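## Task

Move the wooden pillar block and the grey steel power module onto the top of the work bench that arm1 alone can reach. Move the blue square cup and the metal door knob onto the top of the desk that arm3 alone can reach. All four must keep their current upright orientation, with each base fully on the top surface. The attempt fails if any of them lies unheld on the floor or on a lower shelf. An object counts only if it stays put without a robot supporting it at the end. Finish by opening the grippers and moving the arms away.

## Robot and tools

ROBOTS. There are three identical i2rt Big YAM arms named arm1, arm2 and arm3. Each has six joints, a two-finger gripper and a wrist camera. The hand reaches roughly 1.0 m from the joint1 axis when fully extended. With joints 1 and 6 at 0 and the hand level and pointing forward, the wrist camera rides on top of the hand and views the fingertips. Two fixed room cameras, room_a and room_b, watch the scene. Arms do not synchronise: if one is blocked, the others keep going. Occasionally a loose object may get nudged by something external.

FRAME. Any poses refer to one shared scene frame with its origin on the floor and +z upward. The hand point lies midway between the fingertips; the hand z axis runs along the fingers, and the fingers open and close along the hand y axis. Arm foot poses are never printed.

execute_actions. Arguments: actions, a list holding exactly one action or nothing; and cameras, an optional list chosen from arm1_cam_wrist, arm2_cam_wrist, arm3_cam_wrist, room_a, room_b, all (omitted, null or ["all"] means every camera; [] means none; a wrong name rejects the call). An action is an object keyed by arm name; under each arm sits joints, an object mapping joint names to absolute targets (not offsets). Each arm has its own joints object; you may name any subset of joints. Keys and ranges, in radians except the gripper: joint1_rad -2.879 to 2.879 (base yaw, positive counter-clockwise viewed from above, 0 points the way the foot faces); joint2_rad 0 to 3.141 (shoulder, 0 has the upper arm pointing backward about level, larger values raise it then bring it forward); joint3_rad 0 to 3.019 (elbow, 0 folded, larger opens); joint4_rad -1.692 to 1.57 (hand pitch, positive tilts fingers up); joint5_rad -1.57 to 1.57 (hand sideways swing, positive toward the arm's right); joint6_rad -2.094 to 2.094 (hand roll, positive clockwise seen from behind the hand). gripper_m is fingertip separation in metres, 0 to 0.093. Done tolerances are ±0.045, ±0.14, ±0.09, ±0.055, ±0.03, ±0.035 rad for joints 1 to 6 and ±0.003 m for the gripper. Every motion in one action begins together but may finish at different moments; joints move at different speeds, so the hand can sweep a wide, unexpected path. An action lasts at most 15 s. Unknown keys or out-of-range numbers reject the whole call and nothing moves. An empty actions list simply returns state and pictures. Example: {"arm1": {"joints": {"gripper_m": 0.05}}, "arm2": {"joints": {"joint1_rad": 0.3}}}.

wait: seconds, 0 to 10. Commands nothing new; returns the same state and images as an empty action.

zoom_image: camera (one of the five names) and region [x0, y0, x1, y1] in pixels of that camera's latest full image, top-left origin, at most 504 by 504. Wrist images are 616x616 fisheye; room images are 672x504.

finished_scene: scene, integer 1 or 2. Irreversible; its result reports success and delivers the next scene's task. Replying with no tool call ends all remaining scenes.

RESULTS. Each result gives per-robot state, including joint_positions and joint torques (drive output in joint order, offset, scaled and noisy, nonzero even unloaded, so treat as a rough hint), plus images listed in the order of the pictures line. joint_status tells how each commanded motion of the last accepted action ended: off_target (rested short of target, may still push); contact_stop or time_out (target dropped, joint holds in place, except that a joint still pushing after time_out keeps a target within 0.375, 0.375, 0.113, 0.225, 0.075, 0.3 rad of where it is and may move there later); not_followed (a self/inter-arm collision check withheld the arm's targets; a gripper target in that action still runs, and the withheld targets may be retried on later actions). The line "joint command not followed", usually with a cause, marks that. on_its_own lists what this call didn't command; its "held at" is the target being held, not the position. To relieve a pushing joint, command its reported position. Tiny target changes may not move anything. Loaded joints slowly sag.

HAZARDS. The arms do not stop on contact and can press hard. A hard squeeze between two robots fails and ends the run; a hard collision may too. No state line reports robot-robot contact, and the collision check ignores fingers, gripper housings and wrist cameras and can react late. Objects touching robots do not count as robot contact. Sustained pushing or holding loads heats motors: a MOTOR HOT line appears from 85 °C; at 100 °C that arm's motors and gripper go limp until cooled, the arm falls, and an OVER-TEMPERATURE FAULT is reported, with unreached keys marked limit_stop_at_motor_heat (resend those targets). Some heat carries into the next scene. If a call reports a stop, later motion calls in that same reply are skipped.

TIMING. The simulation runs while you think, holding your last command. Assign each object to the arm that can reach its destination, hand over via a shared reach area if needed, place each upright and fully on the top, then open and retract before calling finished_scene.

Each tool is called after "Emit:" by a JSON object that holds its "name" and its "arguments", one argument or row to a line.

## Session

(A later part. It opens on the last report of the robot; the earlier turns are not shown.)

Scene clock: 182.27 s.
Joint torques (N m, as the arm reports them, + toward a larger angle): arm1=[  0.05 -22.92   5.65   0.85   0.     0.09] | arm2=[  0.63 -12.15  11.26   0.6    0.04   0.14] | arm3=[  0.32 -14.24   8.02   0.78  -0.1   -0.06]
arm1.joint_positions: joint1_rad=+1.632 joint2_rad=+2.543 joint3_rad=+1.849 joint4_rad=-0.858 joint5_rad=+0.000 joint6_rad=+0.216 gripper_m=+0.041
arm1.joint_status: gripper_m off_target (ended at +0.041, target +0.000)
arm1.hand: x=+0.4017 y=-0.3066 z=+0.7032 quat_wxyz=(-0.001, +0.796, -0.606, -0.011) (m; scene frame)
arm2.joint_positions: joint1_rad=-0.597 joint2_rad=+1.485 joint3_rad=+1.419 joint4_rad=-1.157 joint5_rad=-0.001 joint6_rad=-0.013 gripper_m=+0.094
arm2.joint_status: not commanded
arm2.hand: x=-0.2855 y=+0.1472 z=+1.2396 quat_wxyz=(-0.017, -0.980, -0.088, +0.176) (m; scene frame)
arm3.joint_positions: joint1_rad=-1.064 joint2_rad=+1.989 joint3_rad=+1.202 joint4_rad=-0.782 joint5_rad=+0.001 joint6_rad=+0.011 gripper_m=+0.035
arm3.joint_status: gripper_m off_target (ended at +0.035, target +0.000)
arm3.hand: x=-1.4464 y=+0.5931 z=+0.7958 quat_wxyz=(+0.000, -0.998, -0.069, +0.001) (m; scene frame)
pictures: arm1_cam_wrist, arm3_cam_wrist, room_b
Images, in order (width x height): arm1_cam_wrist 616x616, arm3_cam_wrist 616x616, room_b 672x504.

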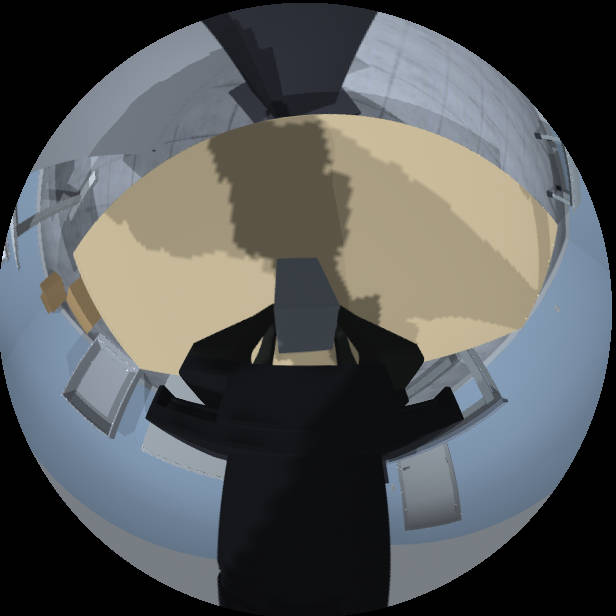

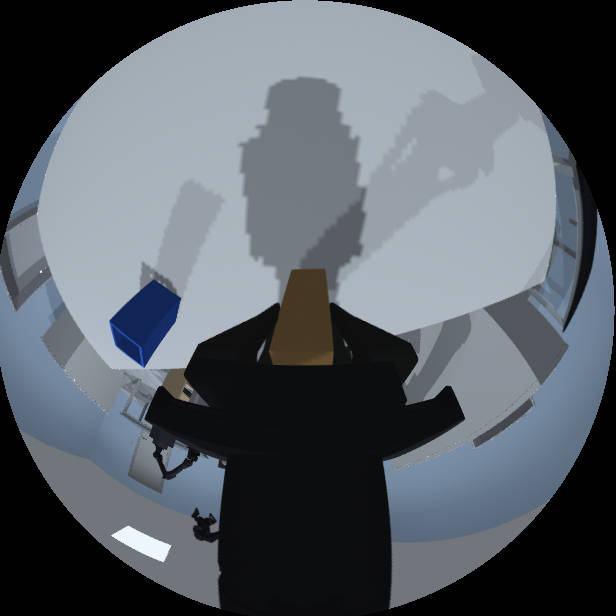

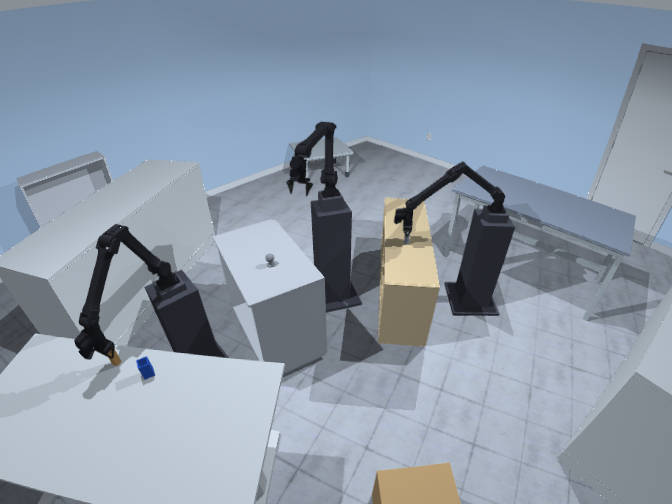

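Emit:
{"name": "execute_actions", "arguments": {
  "actions": [
    {"arm1":{"joints":{"joint2_rad":2.15,"joint3_rad":1.98,"joint4_rad":-1.38}},"arm3":{"joints":{"joint2_rad":1.72,"joint3_rad":1.56,"joint4_rad":-1.39}}}
  ],
  "cameras": []
}}

Emit:
{"name": "execute_actions", "arguments": {
  "actions": [
    {"arm1":{"joints":{"joint1_rad":0.0,"joint6_rad":0}},"arm3":{"joints":{"joint1_rad":1.2}},"arm2":{"joints":{"joint1_rad":-0.1,"joint2_rad":1.0}}}
  ]
}}

Scene clock: 194.07 s.
Joint torques (N m, as the arm reports them, + toward a larger angle): arm1=[  0.04 -23.14   8.46  -0.18   0.01   0.09] | arm2=[  0.95 -12.92  11.12   0.51   0.03   0.13] | arm3=[  0.31 -14.2   11.5    0.02  -0.11  -0.06]
arm1.joint_positions: joint1_rad=+1.632 joint2_rad=+2.142 joint3_rad=+1.969 joint4_rad=-1.365 joint5_rad=+0.000 joint6_rad=+0.216 gripper_m=+0.041
arm1.joint_status: all done
arm1.hand: x=+0.4053 y=-0.3089 z=+1.0062 quat_wxyz=(-0.004, +0.796, -0.606, -0.017) (m; scene frame)
arm2.joint_positions: joint1_rad=-0.597 joint2_rad=+1.485 joint3_rad=+1.419 joint4_rad=-1.157 joint5_rad=-0.001 joint6_rad=-0.013 gripper_m=+0.094
arm2.joint_status: not commanded
arm2.hand: x=-0.2855 y=+0.1472 z=+1.2396 quat_wxyz=(-0.017, -0.980, -0.088, +0.176) (m; scene frame)
arm3.joint_positions: joint1_rad=-1.064 joint2_rad=+1.727 joint3_rad=+1.544 joint4_rad=-1.380 joint5_rad=+0.001 joint6_rad=+0.011 gripper_m=+0.035
arm3.joint_status: all done
arm3.hand: x=-1.4637 y=+0.5904 z=+1.0420 quat_wxyz=(+0.000, -0.998, -0.069, +0.004) (m; scene frame)
pictures: none
No camera images: the call's "cameras" was empty. Leave "cameras" out to get every camera's image.

Scene clock: 196.40 s.
Joint torques (N m, as the arm reports them, + toward a larger angle): arm1=[  1.06 -23.2    8.42  -0.2   -0.12  -0.17] | arm2=[ 1.45 -5.34 10.16  1.18  0.06  0.14] | arm3=[ -0.41 -14.14  11.53  -0.01  -0.02  -0.06]
arm1.joint_positions: joint1_rad=-0.009 joint2_rad=+2.142 joint3_rad=+1.969 joint4_rad=-1.365 joint5_rad=+0.003 joint6_rad=+0.015 gripper_m=+0.041
arm1.joint_status: all done
arm1.hand: x=+1.3283 y=-0.6317 z=+1.0006 quat_wxyz=(-0.013, +0.198, -0.980, -0.002) (m; scene frame)
arm2.joint_positions: joint1_rad=-0.107 joint2_rad=+1.005 joint3_rad=+1.433 joint4_rad=-1.158 joint5_rad=-0.002 joint6_rad=-0.013 gripper_m=+0.094
arm2.joint_status: all done
arm2.hand: x=-0.0916 y=-0.0127 z=+1.4639 quat_wxyz=(-0.132, -0.860, -0.299, +0.391) (m; scene frame)
arm3.joint_positions: joint1_rad=+1.206 joint2_rad=+1.728 joint3_rad=+1.544 joint4_rad=-1.380 joint5_rad=-0.002 joint6_rad=+0.011 gripper_m=+0.035
arm3.joint_status: all done
arm3.hand: x=-0.5503 y=+0.3202 z=+1.0421 quat_wxyz=(-0.004, -0.359, -0.933, +0.000) (m; scene frame)
pictures: arm1_cam_wrist, arm2_cam_wrist, arm3_cam_wrist, room_a, room_b
Images, in order (width x height): arm1_cam_wrist 616x616, arm2_cam_wrist 616x616, arm3_cam_wrist 616x616, room_a 672x504, room_b 672x504.

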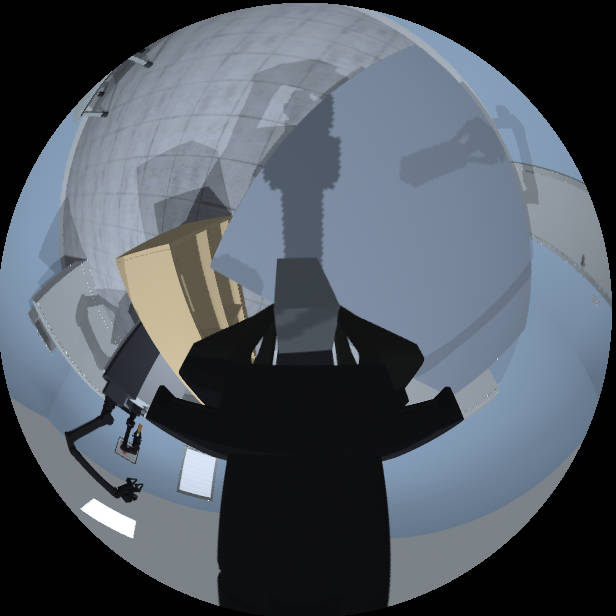

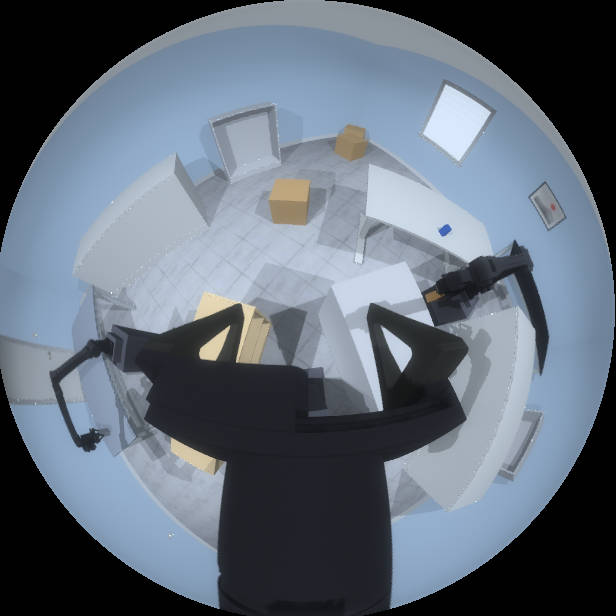

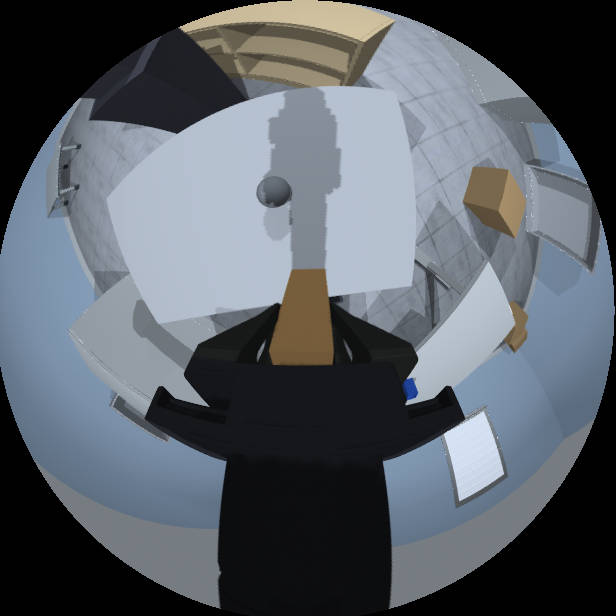

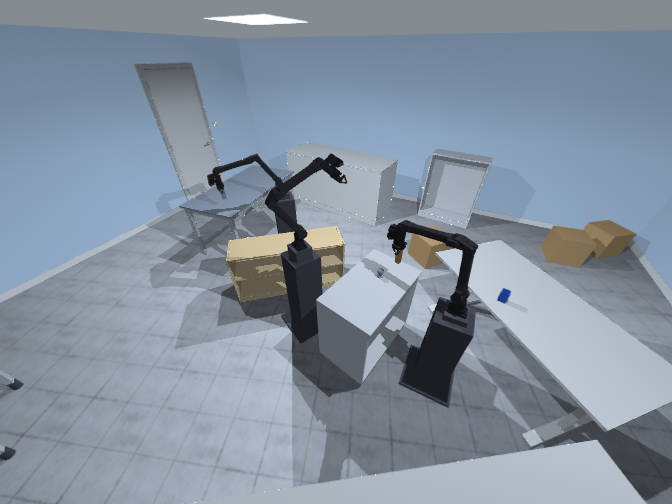

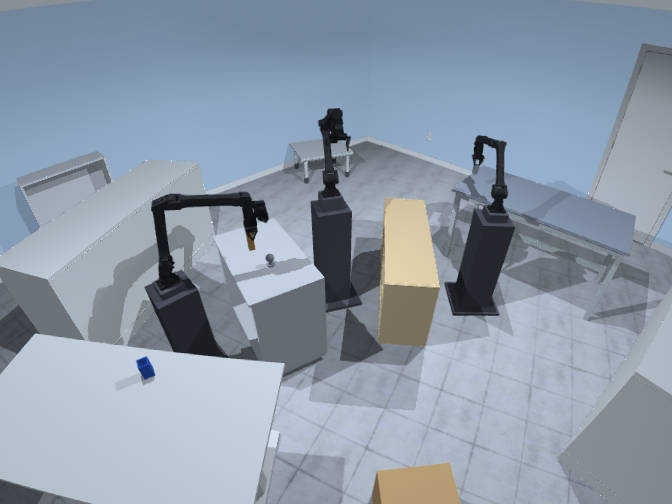

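Emit:
{"name": "execute_actions", "arguments": {
  "actions": [
    {"arm1":{"joints":{"joint1_rad":-0.25,"joint2_rad":2.344,"joint3_rad":1.87,"joint4_rad":-1.07}},"arm3":{"joints":{"joint1_rad":1.05,"joint2_rad":2.36,"joint3_rad":2.28,"joint4_rad":-1.45}}}
  ],
  "cameras": ["arm1_cam_wrist","arm3_cam_wrist","room_a","room_b"]
}}

Scene clock: 216.80 s.
Joint torques (N m, as the arm reports them, + toward a larger angle): arm1=[  1.59 -23.29   6.28   1.29  -0.18  -0.16] | arm2=[ 1.76 -5.48 10.15  1.18  0.06  0.15] | arm3=[  0.04 -23.14  14.33   0.08  -0.11  -0.06]
arm1.joint_positions: joint1_rad=-0.266 joint2_rad=+2.325 joint3_rad=+1.881 joint4_rad=-1.094 joint5_rad=+0.005 joint6_rad=+0.013 gripper_m=+0.040
arm1.joint_status: all done
arm1.hand: x=+1.3910 y=-0.7937 z=+0.8501 quat_wxyz=(-0.013, +0.072, -0.997, +0.002) (m; scene frame)
arm2.joint_positions: joint1_rad=-0.107 joint2_rad=+1.005 joint3_rad=+1.433 joint4_rad=-1.158 joint5_rad=-0.002 joint6_rad=-0.013 gripper_m=+0.094
arm2.joint_status: not commanded
arm2.hand: x=-0.0916 y=-0.0127 z=+1.4639 quat_wxyz=(-0.132, -0.860, -0.299, +0.391) (m; scene frame)
arm3.joint_positions: joint1_rad=+1.050 joint2_rad=+2.397 joint3_rad=+2.236 joint4_rad=-1.445 joint5_rad=+0.001 joint6_rad=+0.011 gripper_m=+0.035
arm3.joint_status: all done
arm3.hand: x=-0.4882 y=+0.1176 z=+0.8939 quat_wxyz=(+0.016, -0.430, -0.903, -0.008) (m; scene frame)
pictures: arm1_cam_wrist, arm3_cam_wrist, room_a, room_b
Images, in order (width x height): arm1_cam_wrist 616x616, arm3_cam_wrist 616x616, room_a 672x504, room_b 672x504.

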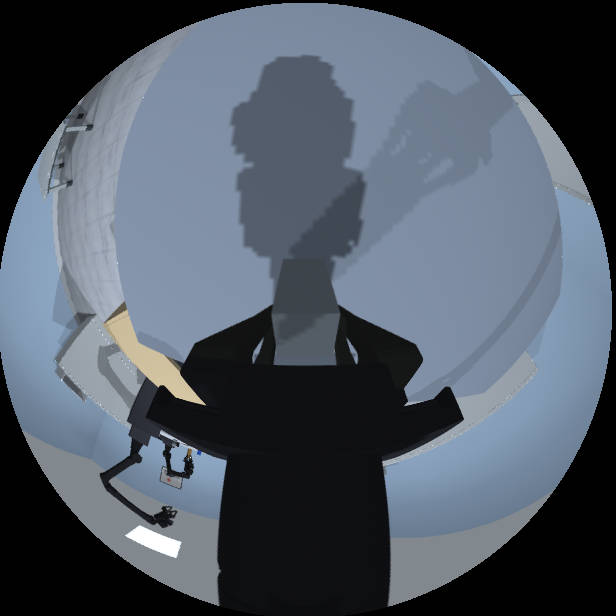

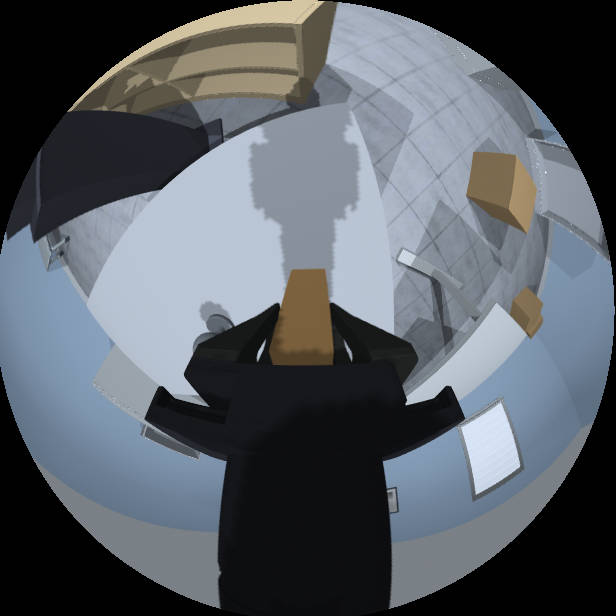

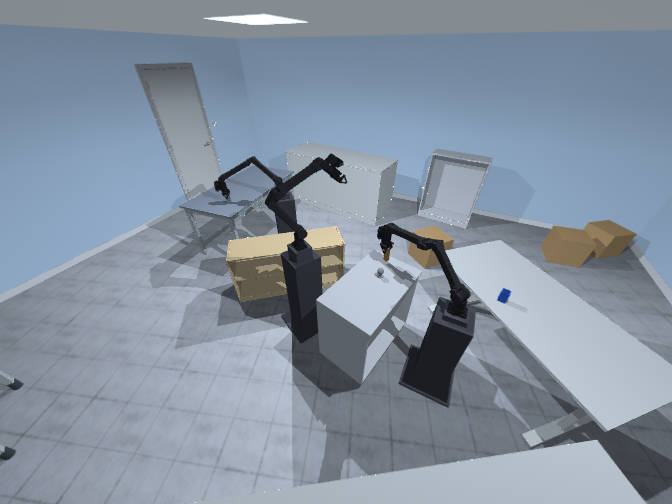

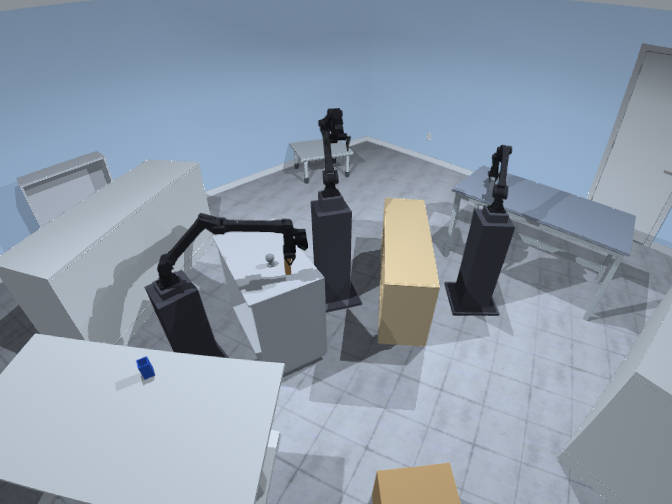

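Emit:
{"name": "execute_actions", "arguments": {
  "actions": [
    {"arm1":{"joints":{"joint2_rad":2.375,"joint4_rad":-1.07}},"arm3":{"joints":{"joint2_rad":2.42,"joint4_rad":-1.36}}}
  ],
  "cameras": ["arm1_cam_wrist","arm3_cam_wrist","room_b"]
}}

Scene clock: 225.63 s.
Joint torques (N m, as the arm reports them, + toward a larger angle): arm1=[  1.62 -20.9    6.28   1.27  -0.18  -0.15] | arm2=[ 1.31 -5.65 10.22  1.17  0.06  0.14] | arm3=[ -0.06 -20.56  14.39   0.85  -0.11  -0.07]
arm1.joint_positions: joint1_rad=-0.266 joint2_rad=+2.325 joint3_rad=+1.881 joint4_rad=-1.094 joint5_rad=+0.005 joint6_rad=+0.013 gripper_m=+0.040
arm1.joint_status: all done
arm1.hand: x=+1.3910 y=-0.7937 z=+0.8501 quat_wxyz=(-0.013, +0.072, -0.997, +0.002) (m; scene frame)
arm2.joint_positions: joint1_rad=-0.107 joint2_rad=+1.005 joint3_rad=+1.433 joint4_rad=-1.158 joint5_rad=-0.002 joint6_rad=-0.013 gripper_m=+0.094
arm2.joint_status: not commanded
arm2.hand: x=-0.0916 y=-0.0127 z=+1.4639 quat_wxyz=(-0.132, -0.860, -0.299, +0.391) (m; scene frame)
arm3.joint_positions: joint1_rad=+1.050 joint2_rad=+2.416 joint3_rad=+2.236 joint4_rad=-1.373 joint5_rad=+0.001 joint6_rad=+0.011 gripper_m=+0.035
arm3.joint_status: all done
arm3.hand: x=-0.4782 y=+0.1056 z=+0.8801 quat_wxyz=(-0.008, -0.430, -0.903, +0.004) (m; scene frame)
pictures: arm1_cam_wrist, arm3_cam_wrist, room_b
Images, in order (width x height): arm1_cam_wrist 616x616, arm3_cam_wrist 616x616, room_b 672x504.

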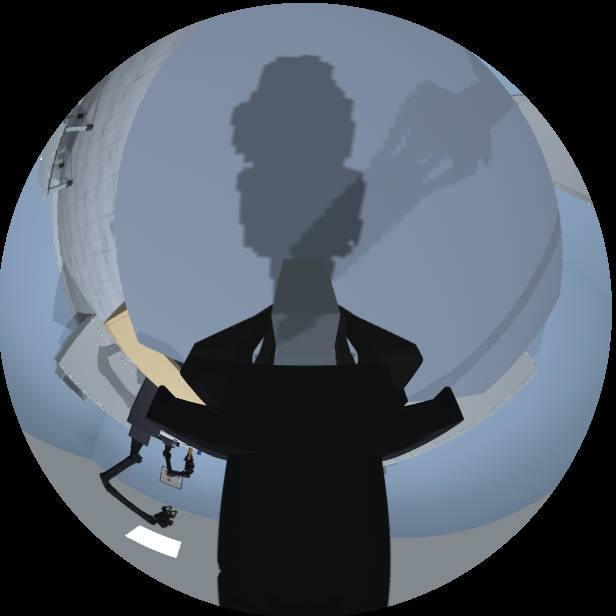

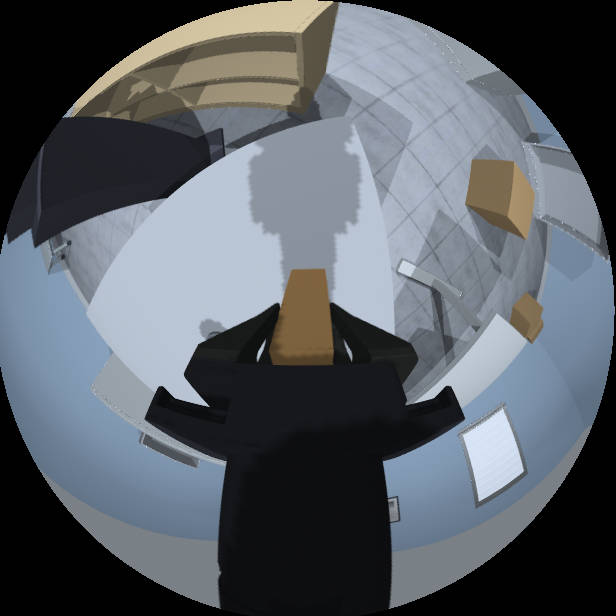

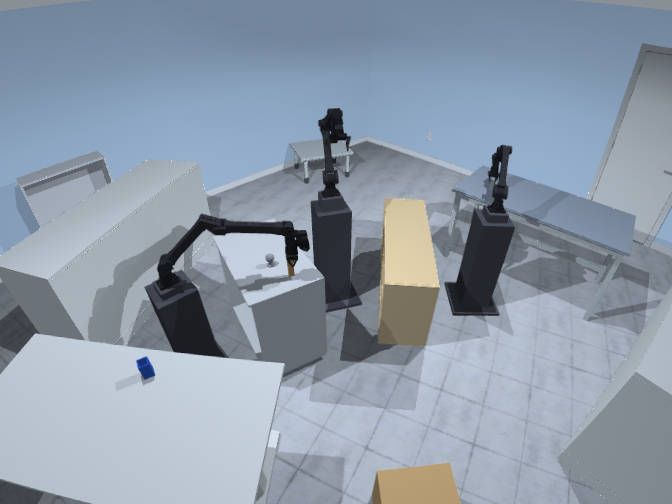

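Emit:
{"name": "execute_actions", "arguments": {
  "actions": [
    {"arm1":{"joints":{"joint2_rad":2.42}},"arm3":{"joints":{"joint2_rad":2.45,"joint4_rad":-1.33}}}
  ],
  "cameras": ["arm3_cam_wrist"]
}}

Scene clock: 232.33 s.
Joint torques (N m, as the arm reports them, + toward a larger angle): arm1=[  1.64 -17.56   6.27   1.28  -0.18  -0.16] | arm2=[ 1.39 -5.69 10.2   1.22  0.05  0.16] | arm3=[  0.19 -20.85  14.2    0.72  -0.13  -0.07]
arm1.joint_positions: joint1_rad=-0.266 joint2_rad=+2.326 joint3_rad=+1.881 joint4_rad=-1.094 joint5_rad=+0.005 joint6_rad=+0.013 gripper_m=+0.040
arm1.joint_status: all done
arm1.hand: x=+1.3907 y=-0.7937 z=+0.8491 quat_wxyz=(-0.012, +0.072, -0.997, +0.002) (m; scene frame)
arm2.joint_positions: joint1_rad=-0.107 joint2_rad=+1.005 joint3_rad=+1.433 joint4_rad=-1.158 joint5_rad=-0.002 joint6_rad=-0.013 gripper_m=+0.094
arm2.joint_status: not commanded
arm2.hand: x=-0.0916 y=-0.0127 z=+1.4639 quat_wxyz=(-0.132, -0.860, -0.299, +0.391) (m; scene frame)
arm3.joint_positions: joint1_rad=+1.050 joint2_rad=+2.447 joint3_rad=+2.237 joint4_rad=-1.340 joint5_rad=+0.001 joint6_rad=+0.011 gripper_m=+0.035
arm3.joint_status: all done
arm3.hand: x=-0.4754 y=+0.1022 z=+0.8586 quat_wxyz=(-0.009, -0.430, -0.903, +0.004) (m; scene frame)
pictures: arm3_cam_wrist
Images, in order (width x height): arm3_cam_wrist 616x616.

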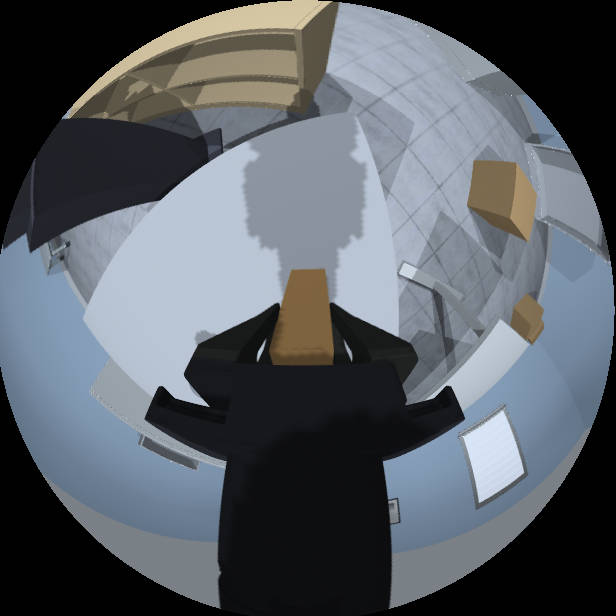

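Arm1 is in contact. Release it; continue lowering arm3.

Emit:
{"name": "execute_actions", "arguments": {
  "actions": [
    {"arm1":{"joints":{"joint2_rad":2.33,"joint4_rad":-1.094,"gripper_m":0.093}},"arm3":{"joints":{"joint2_rad":2.485,"joint4_rad":-1.295}}}
  ],
  "cameras": ["arm3_cam_wrist"]
}}

Emit:
{"name": "execute_actions", "arguments": {
  "actions": [
    {"arm1":{"joints":{"joint2_rad":2.1,"joint3_rad":1.95,"joint4_rad":-1.4}},"arm3":{"joints":{"joint2_rad":2.52,"joint4_rad":-1.26}}}
  ],
  "cameras": ["arm3_cam_wrist","room_b"]
}}

Scene clock: 238.53 s.
Joint torques (N m, as the arm reports them, + toward a larger angle): arm1=[  1.43 -24.47   6.67   0.34  -0.12  -0.15] | arm2=[ 1.45 -5.59 10.17  1.25  0.05  0.15] | arm3=[ -0.01 -18.45  14.29   1.55  -0.12  -0.07]
arm1.joint_positions: joint1_rad=-0.264 joint2_rad=+2.326 joint3_rad=+1.875 joint4_rad=-1.094 joint5_rad=+0.003 joint6_rad=+0.013 gripper_m=+0.093
arm1.joint_status: all done
arm1.hand: x=+1.3880 y=-0.7928 z=+0.8470 quat_wxyz=(-0.009, +0.073, -0.997, +0.001) (m; scene frame)
arm2.joint_positions: joint1_rad=-0.107 joint2_rad=+1.005 joint3_rad=+1.433 joint4_rad=-1.158 joint5_rad=-0.002 joint6_rad=-0.013 gripper_m=+0.094
arm2.joint_status: not commanded
arm2.hand: x=-0.0916 y=-0.0127 z=+1.4639 quat_wxyz=(-0.132, -0.860, -0.299, +0.391) (m; scene frame)
arm3.joint_positions: joint1_rad=+1.050 joint2_rad=+2.449 joint3_rad=+2.237 joint4_rad=-1.326 joint5_rad=+0.001 joint6_rad=+0.011 gripper_m=+0.035
arm3.joint_status: all done
arm3.hand: x=-0.4732 y=+0.0996 z=+0.8576 quat_wxyz=(-0.015, -0.430, -0.903, +0.007) (m; scene frame)
pictures: arm3_cam_wrist
Images, in order (width x height): arm3_cam_wrist 616x616.

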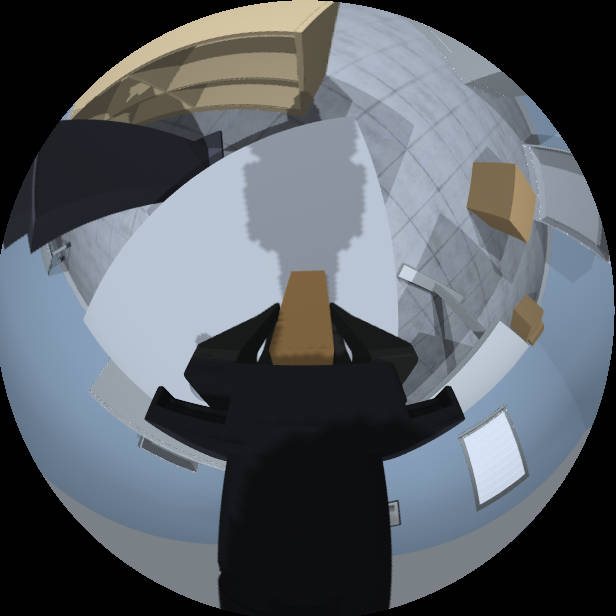

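Scene clock: 239.73 s.
Joint torques (N m, as the arm reports them, + toward a larger angle): arm1=[  1.45 -20.8    9.32  -0.18  -0.12  -0.15] | arm2=[ 1.6  -5.69 10.16  1.36  0.07  0.15] | arm3=[ -0.02 -16.7   12.99   1.73  -0.14  -0.06]
arm1.joint_positions: joint1_rad=-0.264 joint2_rad=+2.070 joint3_rad=+1.926 joint4_rad=-1.385 joint5_rad=+0.003 joint6_rad=+0.013 gripper_m=+0.093
arm1.joint_status: all done
arm1.hand: x=+1.3596 y=-0.7972 z=+1.0298 quat_wxyz=(-0.017, +0.073, -0.997, +0.001) (m; scene frame)
arm2.joint_positions: joint1_rad=-0.107 joint2_rad=+1.005 joint3_rad=+1.433 joint4_rad=-1.158 joint5_rad=-0.002 joint6_rad=-0.013 gripper_m=+0.094
arm2.joint_status: not commanded
arm2.hand: x=-0.0916 y=-0.0127 z=+1.4639 quat_wxyz=(-0.132, -0.860, -0.299, +0.391) (m; scene frame)
arm3.joint_positions: joint1_rad=+1.050 joint2_rad=+2.458 joint3_rad=+2.250 joint4_rad=-1.294 joint5_rad=+0.001 joint6_rad=+0.010 gripper_m=+0.035
arm3.joint_status: all done
arm3.hand: x=-0.4664 y=+0.0912 z=+0.8565 quat_wxyz=(-0.031, -0.429, -0.902, +0.015) (m; scene frame)
pictures: arm3_cam_wrist, room_b
Images, in order (width x height): arm3_cam_wrist 616x616, room_b 672x504.

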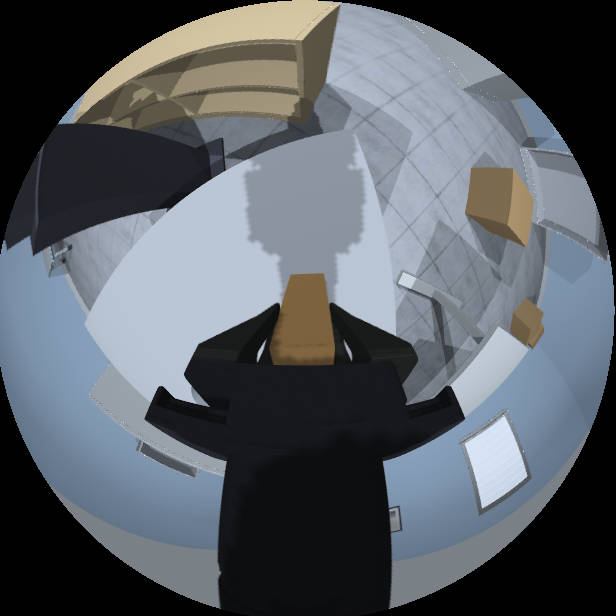

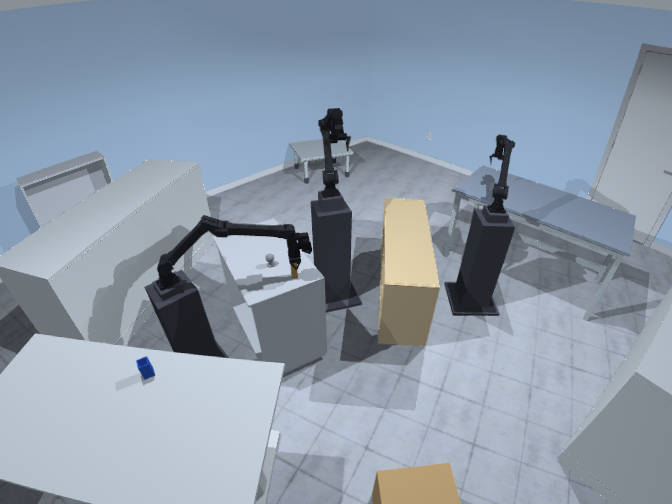

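Emit:
{"name": "execute_actions", "arguments": {
  "actions": [
    {"arm3":{"joints":{"joint2_rad":2.45,"joint3_rad":2.237,"joint4_rad":-1.36}}}
  ],
  "cameras": []
}}

Emit:
{"name": "execute_actions", "arguments": {
  "actions": [
    {"arm3":{"joints":{"gripper_m":0.093}}}
  ],
  "cameras": []
}}

Emit:
{"name": "execute_actions", "arguments": {
  "actions": [
    {"arm3":{"joints":{"joint2_rad":2.2,"joint3_rad":2.2,"joint4_rad":-1.57}},"arm1":{"joints":{"joint2_rad":1.6,"joint3_rad":1.5}}}
  ],
  "cameras": ["arm3_cam_wrist","arm1_cam_wrist","room_b"]
}}

Scene clock: 246.13 s.
Joint torques (N m, as the arm reports them, + toward a larger angle): arm1=[  1.45 -20.74   9.3   -0.18  -0.12  -0.16] | arm2=[ 1.61 -5.19 10.2   1.2   0.08  0.12] | arm3=[  0.17 -21.28   9.03  -0.2   -0.15  -0.06]
arm1.joint_positions: joint1_rad=-0.264 joint2_rad=+2.070 joint3_rad=+1.926 joint4_rad=-1.385 joint5_rad=+0.003 joint6_rad=+0.013 gripper_m=+0.093
arm1.joint_status: not commanded
arm1.hand: x=+1.3596 y=-0.7972 z=+1.0298 quat_wxyz=(-0.017, +0.073, -0.997, +0.001) (m; scene frame)
arm2.joint_positions: joint1_rad=-0.107 joint2_rad=+1.005 joint3_rad=+1.433 joint4_rad=-1.158 joint5_rad=-0.002 joint6_rad=-0.013 gripper_m=+0.094
arm2.joint_status: not commanded
arm2.hand: x=-0.0916 y=-0.0127 z=+1.4639 quat_wxyz=(-0.132, -0.860, -0.299, +0.391) (m; scene frame)
arm3.joint_positions: joint1_rad=+1.050 joint2_rad=+2.455 joint3_rad=+2.246 joint4_rad=-1.345 joint5_rad=+0.001 joint6_rad=+0.010 gripper_m=+0.035
arm3.joint_status: all done
arm3.hand: x=-0.4750 y=+0.1016 z=+0.8566 quat_wxyz=(-0.007, -0.430, -0.903, +0.004) (m; scene frame)
pictures: none
No camera images: the call's "cameras" was empty. Leave "cameras" out to get every camera's image.

Scene clock: 246.83 s.
Joint torques (N m, as the arm reports them, + toward a larger angle): arm1=[  1.46 -20.73   9.3   -0.18  -0.12  -0.16] | arm2=[ 1.35 -5.47 10.11  1.17  0.07  0.14] | arm3=[ -0.05 -21.28  10.87  -0.01  -0.15  -0.06]
arm1.joint_positions: joint1_rad=-0.264 joint2_rad=+2.070 joint3_rad=+1.926 joint4_rad=-1.385 joint5_rad=+0.003 joint6_rad=+0.013 gripper_m=+0.093
arm1.joint_status: not commanded
arm1.hand: x=+1.3596 y=-0.7972 z=+1.0298 quat_wxyz=(-0.017, +0.073, -0.997, +0.001) (m; scene frame)
arm2.joint_positions: joint1_rad=-0.107 joint2_rad=+1.005 joint3_rad=+1.433 joint4_rad=-1.158 joint5_rad=-0.002 joint6_rad=-0.013 gripper_m=+0.094
arm2.joint_status: not commanded
arm2.hand: x=-0.0916 y=-0.0127 z=+1.4639 quat_wxyz=(-0.132, -0.860, -0.299, +0.391) (m; scene frame)
arm3.joint_positions: joint1_rad=+1.050 joint2_rad=+2.455 joint3_rad=+2.226 joint4_rad=-1.351 joint5_rad=+0.001 joint6_rad=+0.010 gripper_m=+0.093
arm3.joint_status: all done
arm3.hand: x=-0.4800 y=+0.1076 z=+0.8493 quat_wxyz=(+0.004, -0.430, -0.903, -0.002) (m; scene frame)
pictures: none
No camera images: the call's "cameras" was empty. Leave "cameras" out to get every camera's image.

Scene clock: 248.27 s.
Joint torques (N m, as the arm reports them, + toward a larger angle): arm1=[  1.47 -14.17   7.39   0.11  -0.12  -0.16] | arm2=[ 1.36 -5.68 10.15  1.3   0.04  0.16] | arm3=[  0.01 -18.5   11.86  -0.04  -0.15  -0.05]
arm1.joint_positions: joint1_rad=-0.264 joint2_rad=+1.574 joint3_rad=+1.509 joint4_rad=-1.389 joint5_rad=+0.003 joint6_rad=+0.013 gripper_m=+0.093
arm1.joint_status: all done
arm1.hand: x=+1.2120 y=-0.8209 z=+1.1407 quat_wxyz=(-0.054, +0.073, -0.996, -0.003) (m; scene frame)
arm2.joint_positions: joint1_rad=-0.107 joint2_rad=+1.005 joint3_rad=+1.433 joint4_rad=-1.158 joint5_rad=-0.002 joint6_rad=-0.013 gripper_m=+0.094
arm2.joint_status: not commanded
arm2.hand: x=-0.0916 y=-0.0127 z=+1.4639 quat_wxyz=(-0.132, -0.860, -0.299, +0.391) (m; scene frame)
arm3.joint_positions: joint1_rad=+1.050 joint2_rad=+2.193 joint3_rad=+2.182 joint4_rad=-1.560 joint5_rad=+0.001 joint6_rad=+0.010 gripper_m=+0.093
arm3.joint_status: all done
arm3.hand: x=-0.5107 y=+0.1444 z=+1.0128 quat_wxyz=(+0.000, -0.430, -0.903, +0.000) (m; scene frame)
pictures: arm1_cam_wrist, arm3_cam_wrist, room_b
Images, in order (width x height): arm1_cam_wrist 616x616, arm3_cam_wrist 616x616, room_b 672x504.

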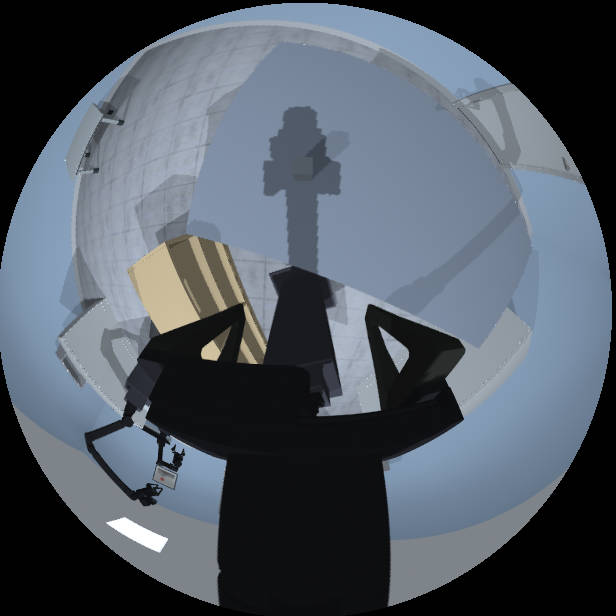

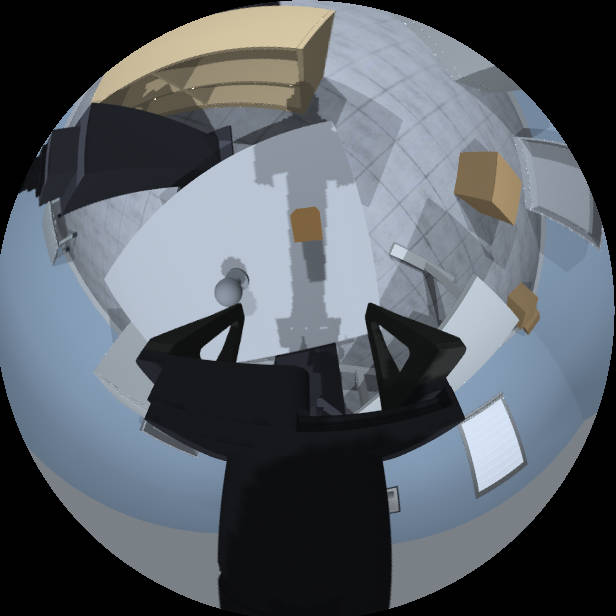

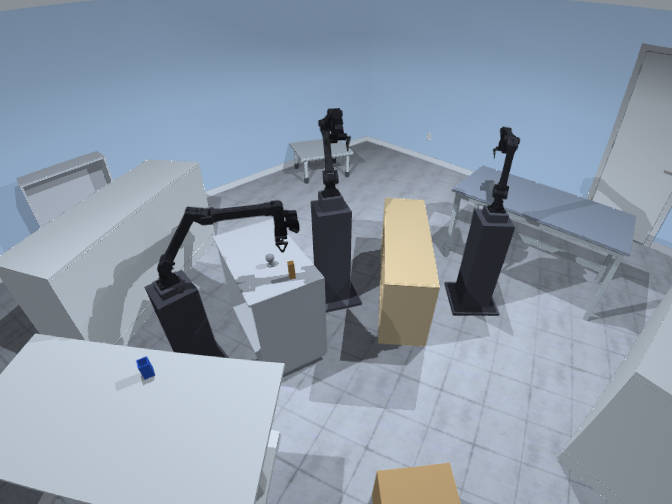

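Emit:
{"name": "execute_actions", "arguments": {
  "actions": [
    {"arm3":{"joints":{"joint1_rad":1.275,"joint2_rad":2.07,"joint3_rad":1.77,"joint4_rad":-1.24}}}
  ],
  "cameras": ["arm3_cam_wrist"]
}}

Scene clock: 260.40 s.
Joint torques (N m, as the arm reports them, + toward a larger angle): arm1=[  1.43 -14.06   7.38   0.11  -0.12  -0.16] | arm2=[ 1.18 -5.47 10.22  1.23  0.06  0.14] | arm3=[  0.6  -18.69  11.18   0.79  -0.04  -0.05]
arm1.joint_positions: joint1_rad=-0.264 joint2_rad=+1.574 joint3_rad=+1.509 joint4_rad=-1.389 joint5_rad=+0.003 joint6_rad=+0.013 gripper_m=+0.093
arm1.joint_status: not commanded
arm1.hand: x=+1.2120 y=-0.8209 z=+1.1407 quat_wxyz=(-0.054, +0.073, -0.996, -0.003) (m; scene frame)
arm2.joint_positions: joint1_rad=-0.107 joint2_rad=+1.005 joint3_rad=+1.433 joint4_rad=-1.158 joint5_rad=-0.002 joint6_rad=-0.013 gripper_m=+0.094
arm2.joint_status: not commanded
arm2.hand: x=-0.0916 y=-0.0127 z=+1.4639 quat_wxyz=(-0.132, -0.860, -0.299, +0.391) (m; scene frame)
arm3.joint_positions: joint1_rad=+1.269 joint2_rad=+2.088 joint3_rad=+1.753 joint4_rad=-1.252 joint5_rad=-0.001 joint6_rad=+0.010 gripper_m=+0.093
arm3.joint_status: all done
arm3.hand: x=-0.4504 y=+0.2851 z=+0.9187 quat_wxyz=(+0.007, -0.328, -0.945, -0.004) (m; scene frame)
pictures: arm3_cam_wrist
Images, in order (width x height): arm3_cam_wrist 616x616.

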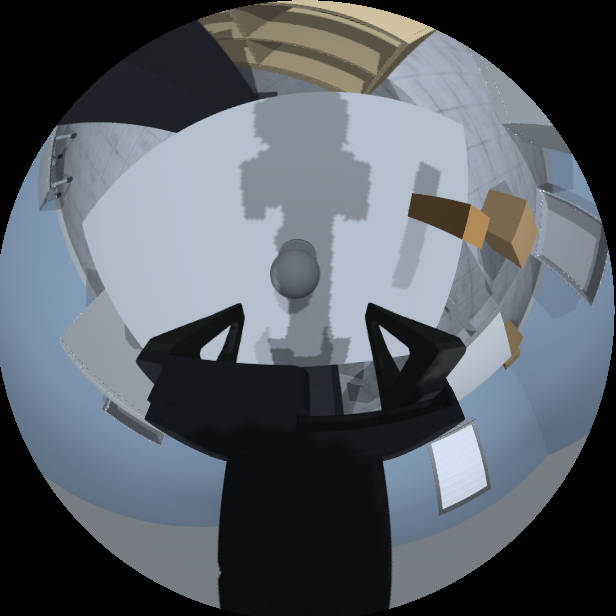

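Emit:
{"name": "execute_actions", "arguments": {
  "actions": [
    {"arm3":{"joints":{"joint1_rad":1.3,"joint2_rad":2.17,"joint3_rad":1.685,"joint4_rad":-1.05}}}
  ],
  "cameras": ["arm3_cam_wrist"]
}}

Scene clock: 265.53 s.
Joint torques (N m, as the arm reports them, + toward a larger angle): arm1=[  1.45 -14.09   7.38   0.12  -0.13  -0.16] | arm2=[ 1.7  -5.52 10.18  1.17  0.09  0.12] | arm3=[  0.08 -18.9   10.48   0.83  -0.05  -0.05]
arm1.joint_positions: joint1_rad=-0.264 joint2_rad=+1.574 joint3_rad=+1.509 joint4_rad=-1.389 joint5_rad=+0.003 joint6_rad=+0.013 gripper_m=+0.093
arm1.joint_status: not commanded
arm1.hand: x=+1.2120 y=-0.8209 z=+1.1407 quat_wxyz=(-0.054, +0.073, -0.996, -0.003) (m; scene frame)
arm2.joint_positions: joint1_rad=-0.107 joint2_rad=+1.005 joint3_rad=+1.433 joint4_rad=-1.158 joint5_rad=-0.002 joint6_rad=-0.013 gripper_m=+0.094
arm2.joint_status: not commanded
arm2.hand: x=-0.0916 y=-0.0127 z=+1.4639 quat_wxyz=(-0.132, -0.860, -0.299, +0.391) (m; scene frame)
arm3.joint_positions: joint1_rad=+1.300 joint2_rad=+2.187 joint3_rad=+1.668 joint4_rad=-1.062 joint5_rad=-0.001 joint6_rad=+0.010 gripper_m=+0.093
arm3.joint_status: all done
arm3.hand: x=-0.4384 y=+0.3003 z=+0.8289 quat_wxyz=(+0.004, -0.314, -0.949, -0.002) (m; scene frame)
pictures: arm3_cam_wrist
Images, in order (width x height): arm3_cam_wrist 616x616.

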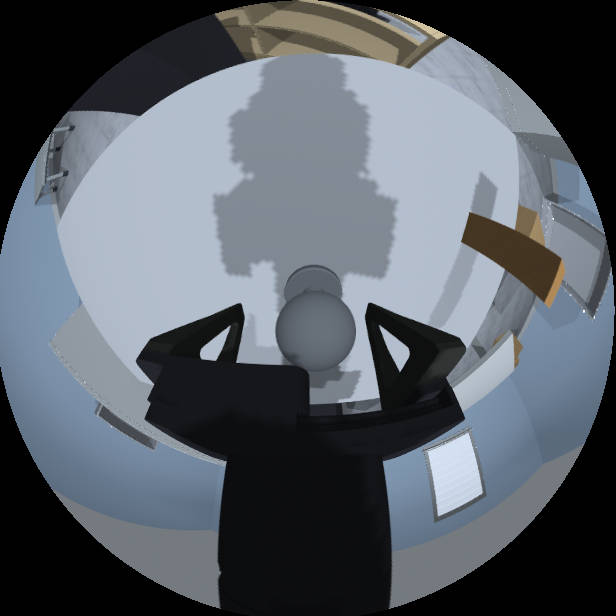

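Emit:
{"name": "execute_actions", "arguments": {
  "actions": [
    {"arm3":{"joints":{"gripper_m":0}}}
  ],
  "cameras": []
}}

Emit:
{"name": "execute_actions", "arguments": {
  "actions": [
    {"arm3":{"joints":{"joint2_rad":1.6,"joint3_rad":1.7,"joint4_rad":-1.65}}}
  ],
  "cameras": []
}}

Emit:
{"name": "execute_actions", "arguments": {
  "actions": [
    {"arm3":{"joints":{"joint1_rad":2.7}}}
  ],
  "cameras": ["arm3_cam_wrist","room_a","room_b"]
}}

Scene clock: 272.17 s.
Joint torques (N m, as the arm reports them, + toward a larger angle): arm1=[  1.47 -14.08   7.38   0.11  -0.12  -0.16] | arm2=[ 1.37 -5.32 10.19  1.24  0.07  0.13] | arm3=[  0.09 -18.94  10.54   0.76  -0.06  -0.06]
arm1.joint_positions: joint1_rad=-0.264 joint2_rad=+1.574 joint3_rad=+1.509 joint4_rad=-1.389 joint5_rad=+0.003 joint6_rad=+0.013 gripper_m=+0.093
arm1.joint_status: not commanded
arm1.hand: x=+1.2120 y=-0.8209 z=+1.1407 quat_wxyz=(-0.054, +0.073, -0.996, -0.003) (m; scene frame)
arm2.joint_positions: joint1_rad=-0.107 joint2_rad=+1.005 joint3_rad=+1.433 joint4_rad=-1.158 joint5_rad=-0.002 joint6_rad=-0.013 gripper_m=+0.094
arm2.joint_status: not commanded
arm2.hand: x=-0.0916 y=-0.0127 z=+1.4639 quat_wxyz=(-0.132, -0.860, -0.299, +0.391) (m; scene frame)
arm3.joint_positions: joint1_rad=+1.300 joint2_rad=+2.187 joint3_rad=+1.668 joint4_rad=-1.061 joint5_rad=+0.000 joint6_rad=+0.010 gripper_m=+0.053
arm3.joint_status: gripper_m off_target (ended at +0.053, target +0.000)
arm3.hand: x=-0.4383 y=+0.3001 z=+0.8289 quat_wxyz=(+0.004, -0.314, -0.950, -0.002) (m; scene frame)
pictures: none
No camera images: the call's "cameras" was empty. Leave "cameras" out to get every camera's image.

Scene clock: 273.87 s.
Joint torques (N m, as the arm reports them, + toward a larger angle): arm1=[  1.44 -14.07   7.38   0.11  -0.12  -0.16] | arm2=[ 1.71 -5.8  10.26  1.24  0.05  0.15] | arm3=[  0.02 -13.36  11.92   0.08  -0.07  -0.05]
arm1.joint_positions: joint1_rad=-0.264 joint2_rad=+1.574 joint3_rad=+1.509 joint4_rad=-1.389 joint5_rad=+0.003 joint6_rad=+0.013 gripper_m=+0.093
arm1.joint_status: not commanded
arm1.hand: x=+1.2120 y=-0.8209 z=+1.1407 quat_wxyz=(-0.054, +0.073, -0.996, -0.003) (m; scene frame)
arm2.joint_positions: joint1_rad=-0.107 joint2_rad=+1.005 joint3_rad=+1.433 joint4_rad=-1.158 joint5_rad=-0.002 joint6_rad=-0.013 gripper_m=+0.094
arm2.joint_status: not commanded
arm2.hand: x=-0.0916 y=-0.0127 z=+1.4639 quat_wxyz=(-0.132, -0.860, -0.299, +0.391) (m; scene frame)
arm3.joint_positions: joint1_rad=+1.300 joint2_rad=+1.615 joint3_rad=+1.681 joint4_rad=-1.643 joint5_rad=+0.000 joint6_rad=+0.010 gripper_m=+0.053
arm3.joint_status: all done
arm3.hand: x=-0.5514 y=+0.3819 z=+1.1491 quat_wxyz=(+0.002, -0.314, -0.950, -0.001) (m; scene frame)
pictures: none
No camera images: the call's "cameras" was empty. Leave "cameras" out to get every camera's image.

Scene clock: 275.63 s.
Joint torques (N m, as the arm reports them, + toward a larger angle): arm1=[  1.47 -14.06   7.38   0.11  -0.12  -0.16] | arm2=[ 1.7  -5.52 10.16  1.26  0.08  0.14] | arm3=[ -0.43 -13.09  11.94   0.08   0.    -0.05]
arm1.joint_positions: joint1_rad=-0.264 joint2_rad=+1.574 joint3_rad=+1.509 joint4_rad=-1.389 joint5_rad=+0.003 joint6_rad=+0.013 gripper_m=+0.093
arm1.joint_status: not commanded
arm1.hand: x=+1.2120 y=-0.8209 z=+1.1407 quat_wxyz=(-0.054, +0.073, -0.996, -0.003) (m; scene frame)
arm2.joint_positions: joint1_rad=-0.107 joint2_rad=+1.005 joint3_rad=+1.433 joint4_rad=-1.158 joint5_rad=-0.002 joint6_rad=-0.013 gripper_m=+0.094
arm2.joint_status: not commanded
arm2.hand: x=-0.0916 y=-0.0127 z=+1.4639 quat_wxyz=(-0.132, -0.860, -0.299, +0.391) (m; scene frame)
arm3.joint_positions: joint1_rad=+2.707 joint2_rad=+1.615 joint3_rad=+1.681 joint4_rad=-1.643 joint5_rad=-0.002 joint6_rad=+0.010 gripper_m=+0.053
arm3.joint_status: all done
arm3.hand: x=-0.5981 y=+1.0089 z=+1.1494 quat_wxyz=(+0.003, +0.375, -0.927, +0.000) (m; scene frame)
pictures: arm3_cam_wrist, room_a, room_b
Images, in order (width x height): arm3_cam_wrist 616x616, room_a 672x504, room_b 672x504.

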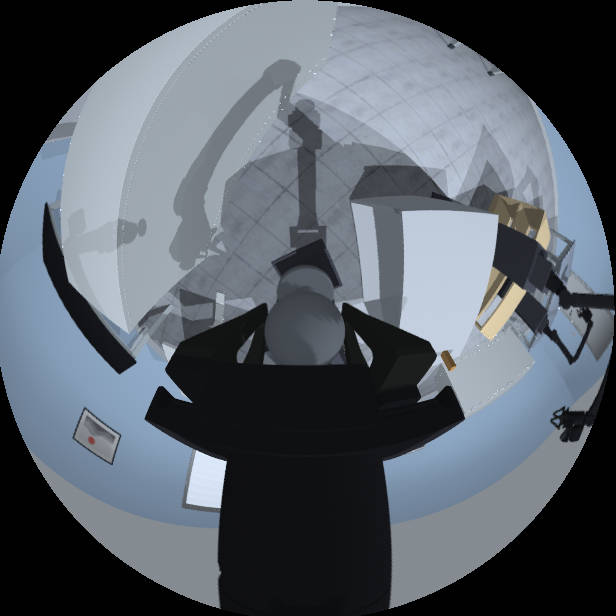

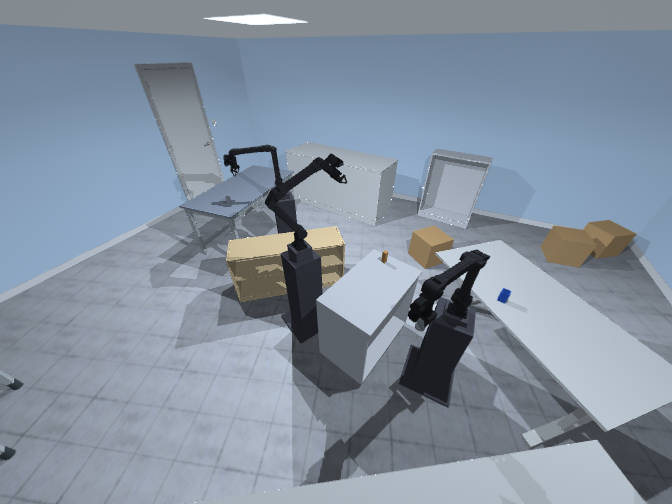

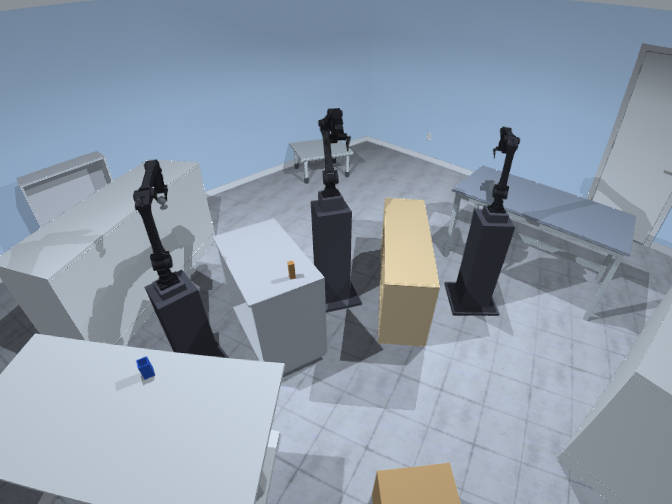

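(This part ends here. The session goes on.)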